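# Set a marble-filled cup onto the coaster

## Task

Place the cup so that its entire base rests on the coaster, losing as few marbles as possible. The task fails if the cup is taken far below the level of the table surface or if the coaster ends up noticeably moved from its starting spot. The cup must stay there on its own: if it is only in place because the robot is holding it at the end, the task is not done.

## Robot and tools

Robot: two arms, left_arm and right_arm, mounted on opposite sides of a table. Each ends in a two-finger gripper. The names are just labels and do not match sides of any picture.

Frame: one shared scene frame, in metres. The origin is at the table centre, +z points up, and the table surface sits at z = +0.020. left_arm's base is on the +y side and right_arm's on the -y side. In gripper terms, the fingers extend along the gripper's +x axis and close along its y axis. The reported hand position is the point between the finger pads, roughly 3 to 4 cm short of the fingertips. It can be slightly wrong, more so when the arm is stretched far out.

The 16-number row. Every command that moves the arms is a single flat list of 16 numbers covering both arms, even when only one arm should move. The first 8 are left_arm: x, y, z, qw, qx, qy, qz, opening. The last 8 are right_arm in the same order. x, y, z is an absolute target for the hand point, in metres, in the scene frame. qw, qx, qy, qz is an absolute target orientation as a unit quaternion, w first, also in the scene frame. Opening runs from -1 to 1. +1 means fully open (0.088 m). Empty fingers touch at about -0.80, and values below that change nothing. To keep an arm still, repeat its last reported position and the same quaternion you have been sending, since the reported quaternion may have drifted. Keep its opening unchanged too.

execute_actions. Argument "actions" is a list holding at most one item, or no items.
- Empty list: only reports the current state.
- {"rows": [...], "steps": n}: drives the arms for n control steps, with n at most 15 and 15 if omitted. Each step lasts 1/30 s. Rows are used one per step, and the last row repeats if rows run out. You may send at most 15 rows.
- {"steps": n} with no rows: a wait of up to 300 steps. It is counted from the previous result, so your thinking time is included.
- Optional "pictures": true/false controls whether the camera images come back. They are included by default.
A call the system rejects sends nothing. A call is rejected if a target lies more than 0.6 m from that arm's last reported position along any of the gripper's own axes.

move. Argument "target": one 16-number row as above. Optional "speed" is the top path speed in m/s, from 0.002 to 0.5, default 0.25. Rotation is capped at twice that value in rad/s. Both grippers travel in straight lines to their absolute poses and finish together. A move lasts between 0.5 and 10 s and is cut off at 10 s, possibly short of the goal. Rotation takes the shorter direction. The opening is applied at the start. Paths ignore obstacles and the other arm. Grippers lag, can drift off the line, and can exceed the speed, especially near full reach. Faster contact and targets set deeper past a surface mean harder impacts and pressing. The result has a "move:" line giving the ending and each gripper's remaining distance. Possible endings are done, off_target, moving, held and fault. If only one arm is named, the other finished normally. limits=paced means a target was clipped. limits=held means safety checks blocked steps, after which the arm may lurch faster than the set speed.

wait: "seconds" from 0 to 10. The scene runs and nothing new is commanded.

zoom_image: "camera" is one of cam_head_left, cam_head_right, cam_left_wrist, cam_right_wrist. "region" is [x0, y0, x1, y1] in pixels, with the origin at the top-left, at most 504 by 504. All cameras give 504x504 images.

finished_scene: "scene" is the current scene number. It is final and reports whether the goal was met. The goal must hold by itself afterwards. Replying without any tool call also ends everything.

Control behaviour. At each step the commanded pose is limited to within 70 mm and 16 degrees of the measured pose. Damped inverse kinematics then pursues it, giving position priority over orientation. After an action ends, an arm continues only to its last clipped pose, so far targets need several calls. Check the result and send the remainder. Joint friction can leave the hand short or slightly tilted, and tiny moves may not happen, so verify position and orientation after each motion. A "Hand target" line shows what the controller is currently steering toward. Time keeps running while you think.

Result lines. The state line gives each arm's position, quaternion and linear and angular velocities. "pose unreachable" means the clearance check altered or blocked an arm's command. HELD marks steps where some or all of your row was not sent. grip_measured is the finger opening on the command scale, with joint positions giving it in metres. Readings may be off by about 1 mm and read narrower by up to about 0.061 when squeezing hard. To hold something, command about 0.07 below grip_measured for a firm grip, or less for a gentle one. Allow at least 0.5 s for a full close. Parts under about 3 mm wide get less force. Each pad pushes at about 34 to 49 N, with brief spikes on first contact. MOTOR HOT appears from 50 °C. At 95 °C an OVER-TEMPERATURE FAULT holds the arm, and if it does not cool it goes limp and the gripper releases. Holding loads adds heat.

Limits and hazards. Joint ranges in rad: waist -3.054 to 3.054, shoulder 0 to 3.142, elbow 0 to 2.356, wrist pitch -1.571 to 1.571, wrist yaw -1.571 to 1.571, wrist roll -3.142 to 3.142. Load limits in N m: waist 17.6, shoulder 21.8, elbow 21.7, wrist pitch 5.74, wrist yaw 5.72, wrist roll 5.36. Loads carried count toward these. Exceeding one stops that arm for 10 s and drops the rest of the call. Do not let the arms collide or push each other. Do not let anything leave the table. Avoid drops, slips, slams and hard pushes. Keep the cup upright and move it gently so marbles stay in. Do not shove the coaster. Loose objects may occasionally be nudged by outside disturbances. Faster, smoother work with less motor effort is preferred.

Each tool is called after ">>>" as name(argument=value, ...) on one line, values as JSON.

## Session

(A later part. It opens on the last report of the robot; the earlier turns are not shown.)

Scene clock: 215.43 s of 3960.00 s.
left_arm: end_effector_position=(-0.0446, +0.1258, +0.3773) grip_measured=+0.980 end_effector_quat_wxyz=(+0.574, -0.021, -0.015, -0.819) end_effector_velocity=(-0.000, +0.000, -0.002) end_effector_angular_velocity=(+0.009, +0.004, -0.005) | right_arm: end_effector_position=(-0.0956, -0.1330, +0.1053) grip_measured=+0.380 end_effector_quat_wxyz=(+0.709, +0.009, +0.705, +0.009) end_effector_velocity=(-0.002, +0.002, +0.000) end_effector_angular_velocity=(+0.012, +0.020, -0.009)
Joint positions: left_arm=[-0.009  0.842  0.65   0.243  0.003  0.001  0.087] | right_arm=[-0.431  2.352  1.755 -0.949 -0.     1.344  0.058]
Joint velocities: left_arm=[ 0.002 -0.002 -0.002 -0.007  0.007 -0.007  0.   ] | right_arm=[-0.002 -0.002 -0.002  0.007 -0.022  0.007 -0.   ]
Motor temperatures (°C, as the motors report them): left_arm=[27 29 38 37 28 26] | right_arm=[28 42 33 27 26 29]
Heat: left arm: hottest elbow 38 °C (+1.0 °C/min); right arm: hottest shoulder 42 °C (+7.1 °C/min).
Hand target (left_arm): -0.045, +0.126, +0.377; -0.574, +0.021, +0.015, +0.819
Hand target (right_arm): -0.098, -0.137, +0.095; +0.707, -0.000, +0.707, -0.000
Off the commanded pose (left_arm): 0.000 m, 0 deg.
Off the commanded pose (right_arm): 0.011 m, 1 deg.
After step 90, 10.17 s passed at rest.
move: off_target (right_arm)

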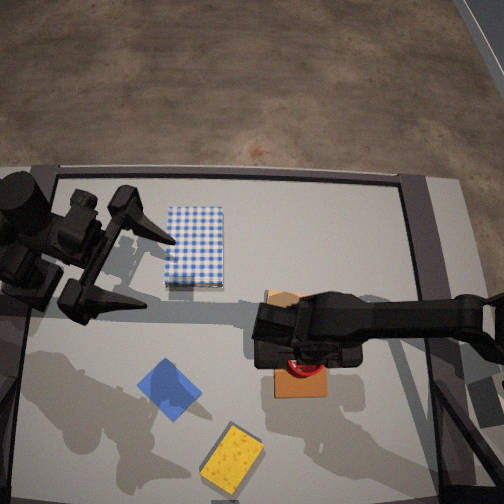

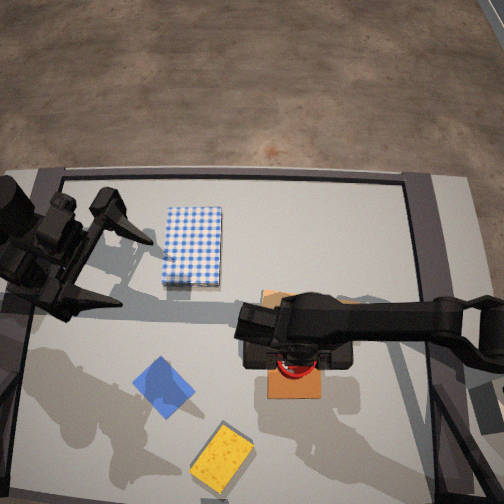

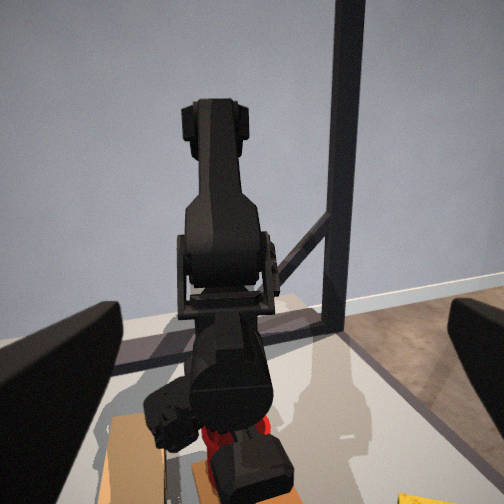

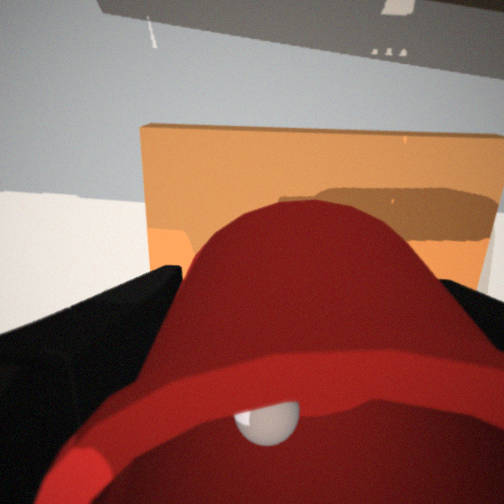

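>>> move(target=[-0.0446,0.1258,0.3773,0.574,-0.021,-0.015,-0.819,1.0, -0.100,-0.142,0.078,0.707,0,0.707,0,0.30], speed=0.03)

Scene clock: 228.30 s of 3960.00 s.
left_arm: end_effector_position=(-0.0446, +0.1258, +0.3773) grip_measured=+0.980 end_effector_quat_wxyz=(+0.574, -0.021, -0.015, -0.819) end_effector_velocity=(-0.003, +0.000, -0.007) end_effector_angular_velocity=(+0.033, +0.011, -0.016) | right_arm: end_effector_position=(-0.0973, -0.1373, +0.0883) grip_measured=+0.380 end_effector_quat_wxyz=(+0.709, +0.009, +0.705, +0.009) end_effector_velocity=(+0.000, +0.002, +0.003) end_effector_angular_velocity=(+0.013, +0.004, +0.005)
Joint positions: left_arm=[-0.009  0.842  0.65   0.243  0.003  0.001  0.087] | right_arm=[-0.429  2.36   1.697 -0.882 -0.     1.346  0.058]
Joint velocities: left_arm=[-0.007  0.002 -0.002 -0.022  0.007 -0.022 -0.   ] | right_arm=[-0.002 -0.007 -0.002  0.007 -0.007 -0.007 -0.   ]
Motor temperatures (°C, as the motors report them): left_arm=[27 29 38 37 28 26] | right_arm=[28 40 32 27 26 29]
Heat: left arm: hottest elbow 38 °C (+0.0 °C/min); right arm: hottest shoulder 40 °C (+4.0 °C/min).
Hand target (left_arm): -0.045, +0.126, +0.377; -0.574, +0.021, +0.015, +0.819
Hand target (right_arm): -0.100, -0.142, +0.078; +0.707, +0.000, +0.707, -0.000
Off the commanded pose (left_arm): 0.000 m, 0 deg.
Off the commanded pose (right_arm): 0.012 m, 1 deg.
After step 110, 7.90 s passed at rest.
move: off_target (right_arm)

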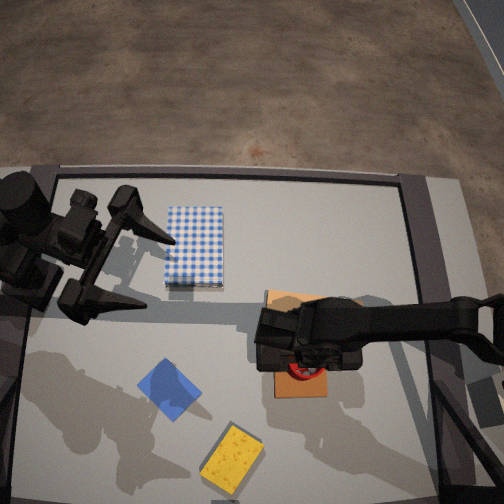

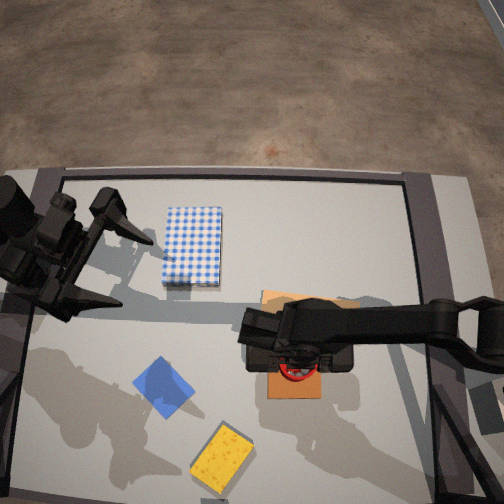

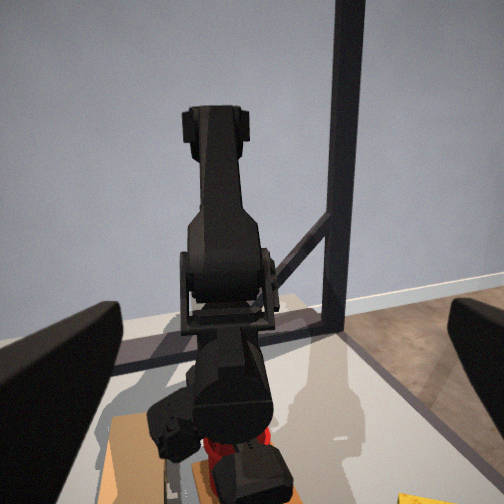

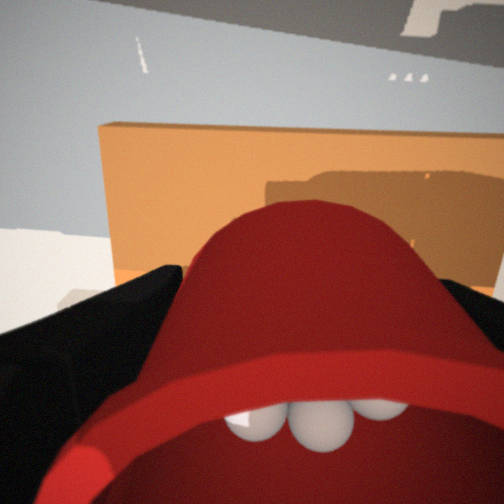

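>>> move(target=[-0.0446,0.1258,0.3773,0.574,-0.021,-0.015,-0.819,1.0, -0.100,-0.142,0.072,0.707,0,0.707,0,0.30], speed=0.015)

>>> zoom_image(camera="cam_left_wrist", region=[100, 380, 340, 504])

Scene clock: 234.27 s of 3960.00 s.
left_arm: end_effector_position=(-0.0446, +0.1258, +0.3773) grip_measured=+0.980 end_effector_quat_wxyz=(+0.574, -0.021, -0.015, -0.819) end_effector_velocity=(+0.000, -0.001, -0.003) end_effector_angular_velocity=(+0.014, +0.003, +0.004) | right_arm: end_effector_position=(-0.0974, -0.1369, +0.0824) grip_measured=+0.380 end_effector_quat_wxyz=(+0.709, +0.009, +0.705, +0.009) end_effector_velocity=(-0.001, -0.004, -0.001) end_effector_angular_velocity=(-0.010, +0.010, +0.005)
Joint positions: left_arm=[-0.009  0.842  0.65   0.243  0.003  0.001  0.087] | right_arm=[-0.429  2.371  1.691 -0.864 -0.     1.346  0.058]
Joint velocities: left_arm=[-0.002  0.002 -0.002 -0.007 -0.007 -0.007 -0.   ] | right_arm=[-0.002 -0.002 -0.007 -0.007 -0.007 -0.007 -0.   ]
Motor temperatures (°C, as the motors report them): left_arm=[27 29 39 37 28 26] | right_arm=[28 40 32 27 26 29]
Heat: left arm: hottest elbow 39 °C (+1.0 °C/min); right arm: hottest shoulder 40 °C (+4.0 °C/min).
Hand target (left_arm): -0.045, +0.126, +0.377; -0.574, +0.021, +0.015, +0.819
Hand target (right_arm): -0.100, -0.142, +0.072; +0.707, +0.000, +0.707, +0.000
Off the commanded pose (left_arm): 0.000 m, 0 deg.
Off the commanded pose (right_arm): 0.012 m, 2 deg.
After step 90, 1.57 s passed at rest.
move: off_target (right_arm)

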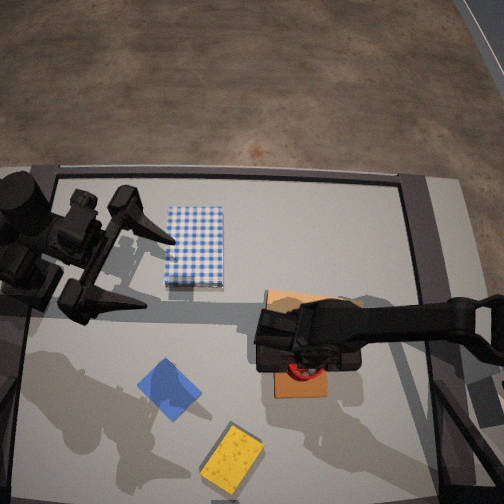

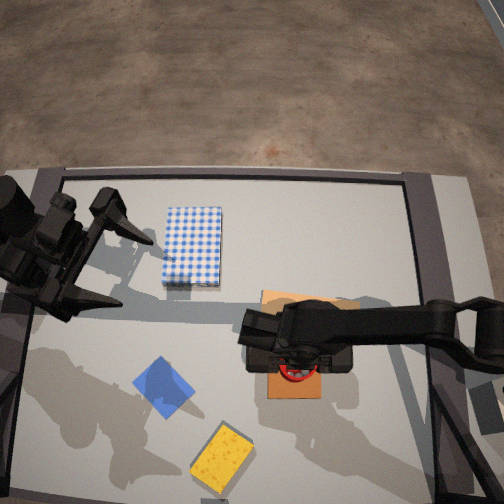

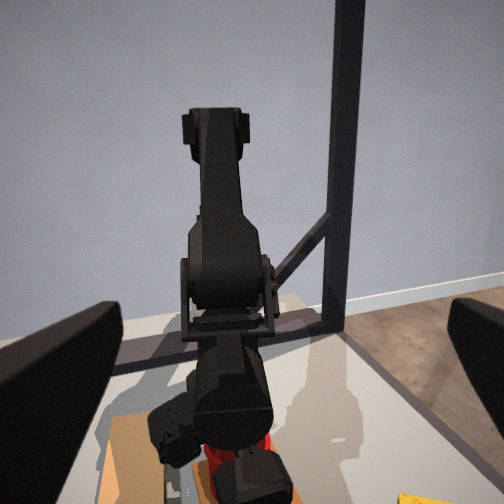

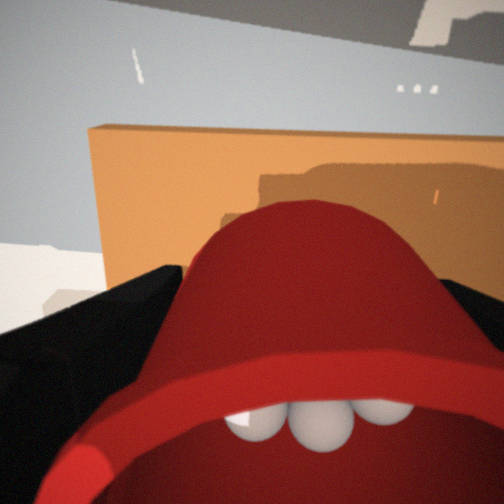

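Region (100, 380, 340, 504) of cam_left_wrist's 504x504 image, scaled by 2.100, with more detail than that image has; it fills the top 260 rows of this view, and the rest is white.

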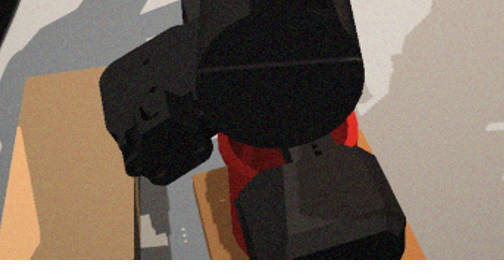

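>>> move(target=[-0.0446,0.1258,0.3773,0.574,-0.021,-0.015,-0.819,1.0, -0.100,-0.142,0.067,0.707,0,0.707,0,0.30], speed=0.012)

Scene clock: 247.00 s of 3960.00 s.
left_arm: end_effector_position=(-0.0446, +0.1258, +0.3773) grip_measured=+0.980 end_effector_quat_wxyz=(+0.574, -0.021, -0.015, -0.819) end_effector_velocity=(+0.002, -0.001, -0.005) end_effector_angular_velocity=(+0.029, +0.014, +0.018) | right_arm: end_effector_position=(-0.0971, -0.1357, +0.0801) grip_measured=+0.380 end_effector_quat_wxyz=(+0.709, +0.012, +0.705, +0.011) end_effector_velocity=(-0.002, +0.000, +0.002) end_effector_angular_velocity=(+0.002, +0.022, +0.006)
Joint positions: left_arm=[-0.009  0.842  0.65   0.243  0.003  0.001  0.087] | right_arm=[-0.429  2.375  1.688 -0.851 -0.     1.346  0.058]
Joint velocities: left_arm=[-0.002 -0.002 -0.002 -0.022 -0.022 -0.022 -0.   ] | right_arm=[-0.002 -0.002  0.002 -0.007 -0.022 -0.007 -0.   ]
Motor temperatures (°C, as the motors report them): left_arm=[27 29 39 37 28 26] | right_arm=[28 39 32 27 26 29]
Heat: left arm: hottest elbow 39 °C (+1.0 °C/min); right arm: hottest shoulder 39 °C (+2.0 °C/min).
Hand target (left_arm): -0.045, +0.126, +0.377; -0.574, +0.021, +0.015, +0.819
Hand target (right_arm): -0.100, -0.142, +0.067; +0.707, -0.000, +0.707, -0.000
Off the commanded pose (left_arm): 0.000 m, 0 deg.
Off the commanded pose (right_arm): 0.015 m, 2 deg.
After step 90, 8.13 s passed at rest.
move: off_target (right_arm)

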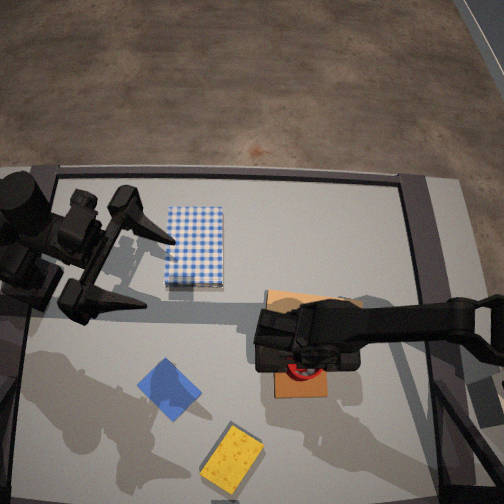

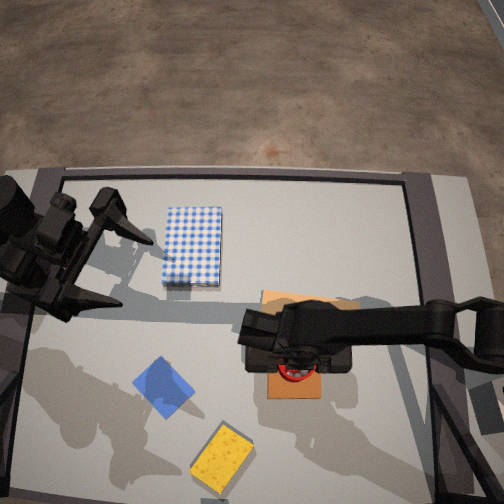

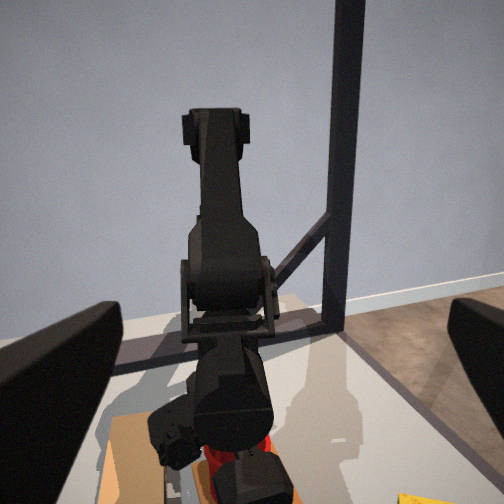

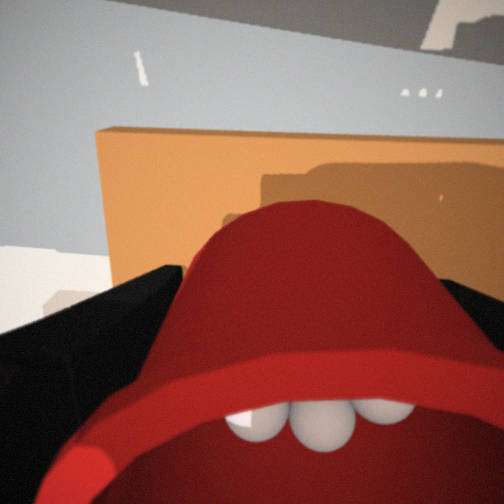

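>>> execute_actions(actions=[{"rows": [[-0.0446,0.1258,0.3773,0.574,-0.021,-0.015,-0.819,1.0, -0.100,-0.142,0.070,0.707,0,0.707,0,0.42],[-0.0446,0.1258,0.3773,0.574,-0.021,-0.015,-0.819,1.0, -0.100,-0.142,0.070,0.707,0,0.707,0,0.42],[-0.0446,0.1258,0.3773,0.574,-0.021,-0.015,-0.819,1.0, -0.100,-0.142,0.070,0.707,0,0.707,0,0.45],[-0.0446,0.1258,0.3773,0.574,-0.021,-0.015,-0.819,1.0, -0.100,-0.142,0.070,0.707,0,0.707,0,0.5],[-0.0446,0.1258,0.3773,0.574,-0.021,-0.015,-0.819,1.0, -0.100,-0.142,0.070,0.707,0,0.707,0,0.6],[-0.0446,0.1258,0.3773,0.574,-0.021,-0.015,-0.819,1.0, -0.100,-0.142,0.070,0.707,0,0.707,0,0.7],[-0.0446,0.1258,0.3773,0.574,-0.021,-0.015,-0.819,1.0, -0.100,-0.142,0.070,0.707,0,0.707,0,0.8],[-0.0446,0.1258,0.3773,0.574,-0.021,-0.015,-0.819,1.0, -0.100,-0.142,0.070,0.707,0,0.707,0,1.0]], "steps": 15}])

Scene clock: 255.73 s of 3960.00 s.
left_arm: end_effector_position=(-0.0446, +0.1258, +0.3773) grip_measured=+0.980 end_effector_quat_wxyz=(+0.574, -0.021, -0.015, -0.819) end_effector_velocity=(-0.000, +0.000, -0.003) end_effector_angular_velocity=(+0.023, +0.014, -0.006) | right_arm: end_effector_position=(-0.0973, -0.1365, +0.0798) grip_measured=+0.933 end_effector_quat_wxyz=(+0.709, +0.010, +0.705, +0.010) end_effector_velocity=(-0.001, -0.005, +0.000) end_effector_angular_velocity=(-0.020, +0.013, -0.024)
Joint positions: left_arm=[-0.009  0.842  0.65   0.243  0.003  0.001  0.087] | right_arm=[-0.429  2.375  1.688 -0.855 -0.     1.346  0.085]
Joint velocities: left_arm=[ 0.002 -0.002  0.002 -0.022  0.007 -0.022 -0.   ] | right_arm=[-0.002 -0.002 -0.002 -0.022 -0.007  0.022  0.02 ]
Motor temperatures (°C, as the motors report them): left_arm=[27 29 39 37 28 26] | right_arm=[28 38 32 27 26 29]
Heat: left arm: hottest elbow 39 °C (+1.0 °C/min); right arm: hottest shoulder 38 °C (-1.0 °C/min).
Hand target (left_arm): -0.045, +0.126, +0.377; -0.574, +0.021, +0.015, +0.819
Hand target (right_arm): -0.100, -0.142, +0.070; +0.707, +0.000, +0.707, -0.000
Off the commanded pose (left_arm): 0.000 m, 0 deg.
Off the commanded pose (right_arm): 0.012 m, 2 deg.
Steps of this call (steps 1 to 90: nothing new was sent; then 5.23 s passed at rest; steps 91 to 105: all 15 steps of this action). Readings (end_effector_position):
91: left_arm (-0.0446, +0.1258, +0.3773) | right_arm (-0.0971, -0.1356, +0.0800)
92: left_arm (-0.0446, +0.1258, +0.3773) | right_arm (-0.0971, -0.1356, +0.0800)
94: left_arm (-0.0446, +0.1258, +0.3773) | right_arm (-0.0972, -0.1357, +0.0800)
98: left_arm (-0.0446, +0.1258, +0.3773) | right_arm (-0.0973, -0.1364, +0.0798)
105: the state above

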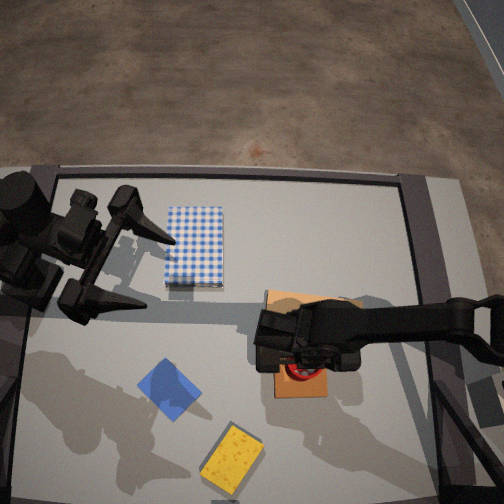

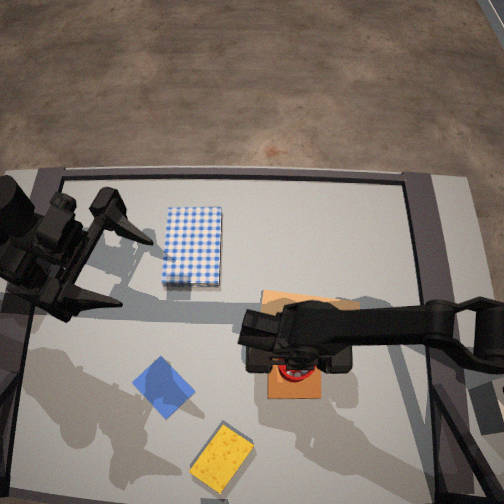

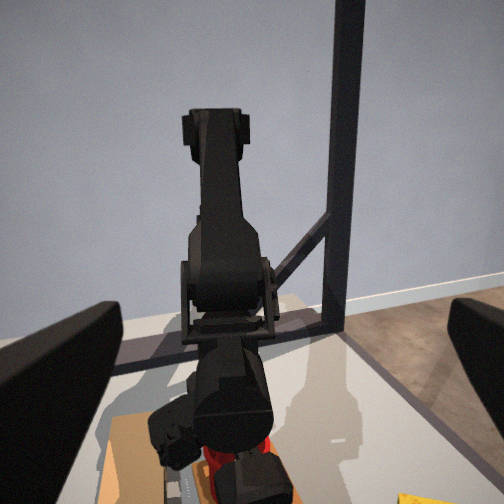

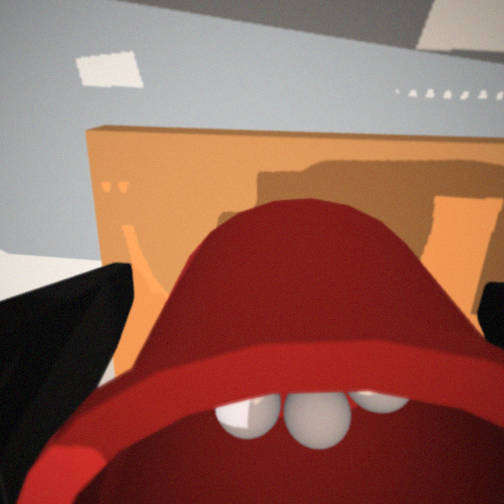

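Released. Now retreat straight up.

>>> move(target=[-0.0446,0.1258,0.3773,0.574,-0.021,-0.015,-0.819,1.0, -0.099,-0.138,0.19,0.707,0,0.707,0,1.0], speed=0.12)

Scene clock: 259.73 s of 3960.00 s.
left_arm: end_effector_position=(-0.0446, +0.1258, +0.3773) grip_measured=+0.980 end_effector_quat_wxyz=(+0.574, -0.021, -0.015, -0.819) end_effector_velocity=(+0.001, +0.001, +0.000) end_effector_angular_velocity=(-0.004, +0.010, +0.004) | right_arm: end_effector_position=(-0.0982, -0.1405, +0.1830) grip_measured=+0.981 end_effector_quat_wxyz=(+0.706, -0.006, +0.709, -0.006) end_effector_velocity=(+0.001, +0.003, +0.007) end_effector_angular_velocity=(+0.018, +0.003, +0.005)
Joint positions: left_arm=[-0.009  0.842  0.65   0.243  0.003  0.001  0.087] | right_arm=[-0.429  2.283  1.953 -1.258 -0.     1.346  0.087]
Joint velocities: left_arm=[-0.002 -0.007 -0.007  0.007 -0.007 -0.007 -0.001] | right_arm=[-0.002 -0.007  0.017 -0.007 -0.007 -0.007 -0.   ]
Motor temperatures (°C, as the motors report them): left_arm=[27 29 39 37 28 26] | right_arm=[28 38 32 27 26 29]
Heat: left arm: hottest elbow 39 °C (+1.0 °C/min); right arm: hottest shoulder 38 °C (-2.0 °C/min).
Hand target (left_arm): -0.045, +0.126, +0.377; -0.574, +0.021, +0.015, +0.819
Hand target (right_arm): -0.099, -0.138, +0.190; +0.707, +0.000, +0.707, +0.000
Off the commanded pose (left_arm): 0.000 m, 0 deg.
Off the commanded pose (right_arm): 0.007 m, 1 deg.
move: done

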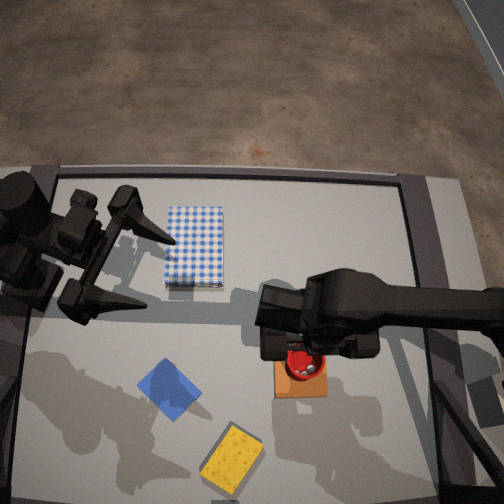

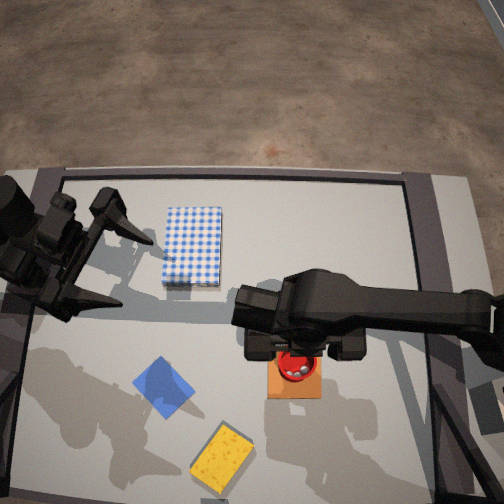

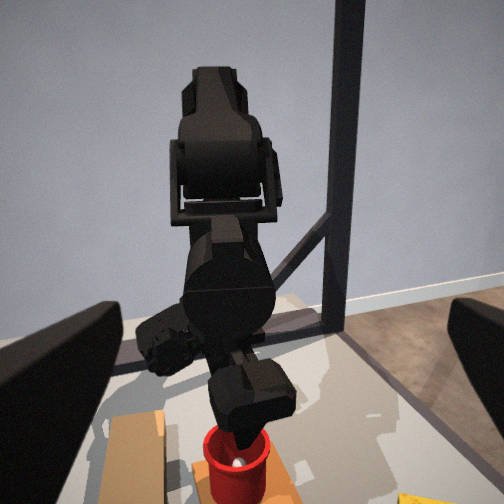

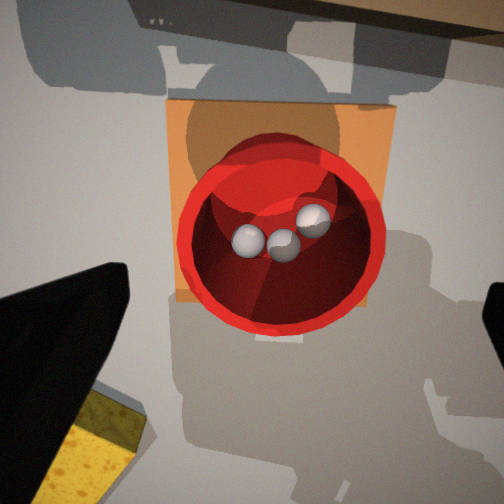

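>>> finished_scene(scene=1)

The scene is finished: the task was done.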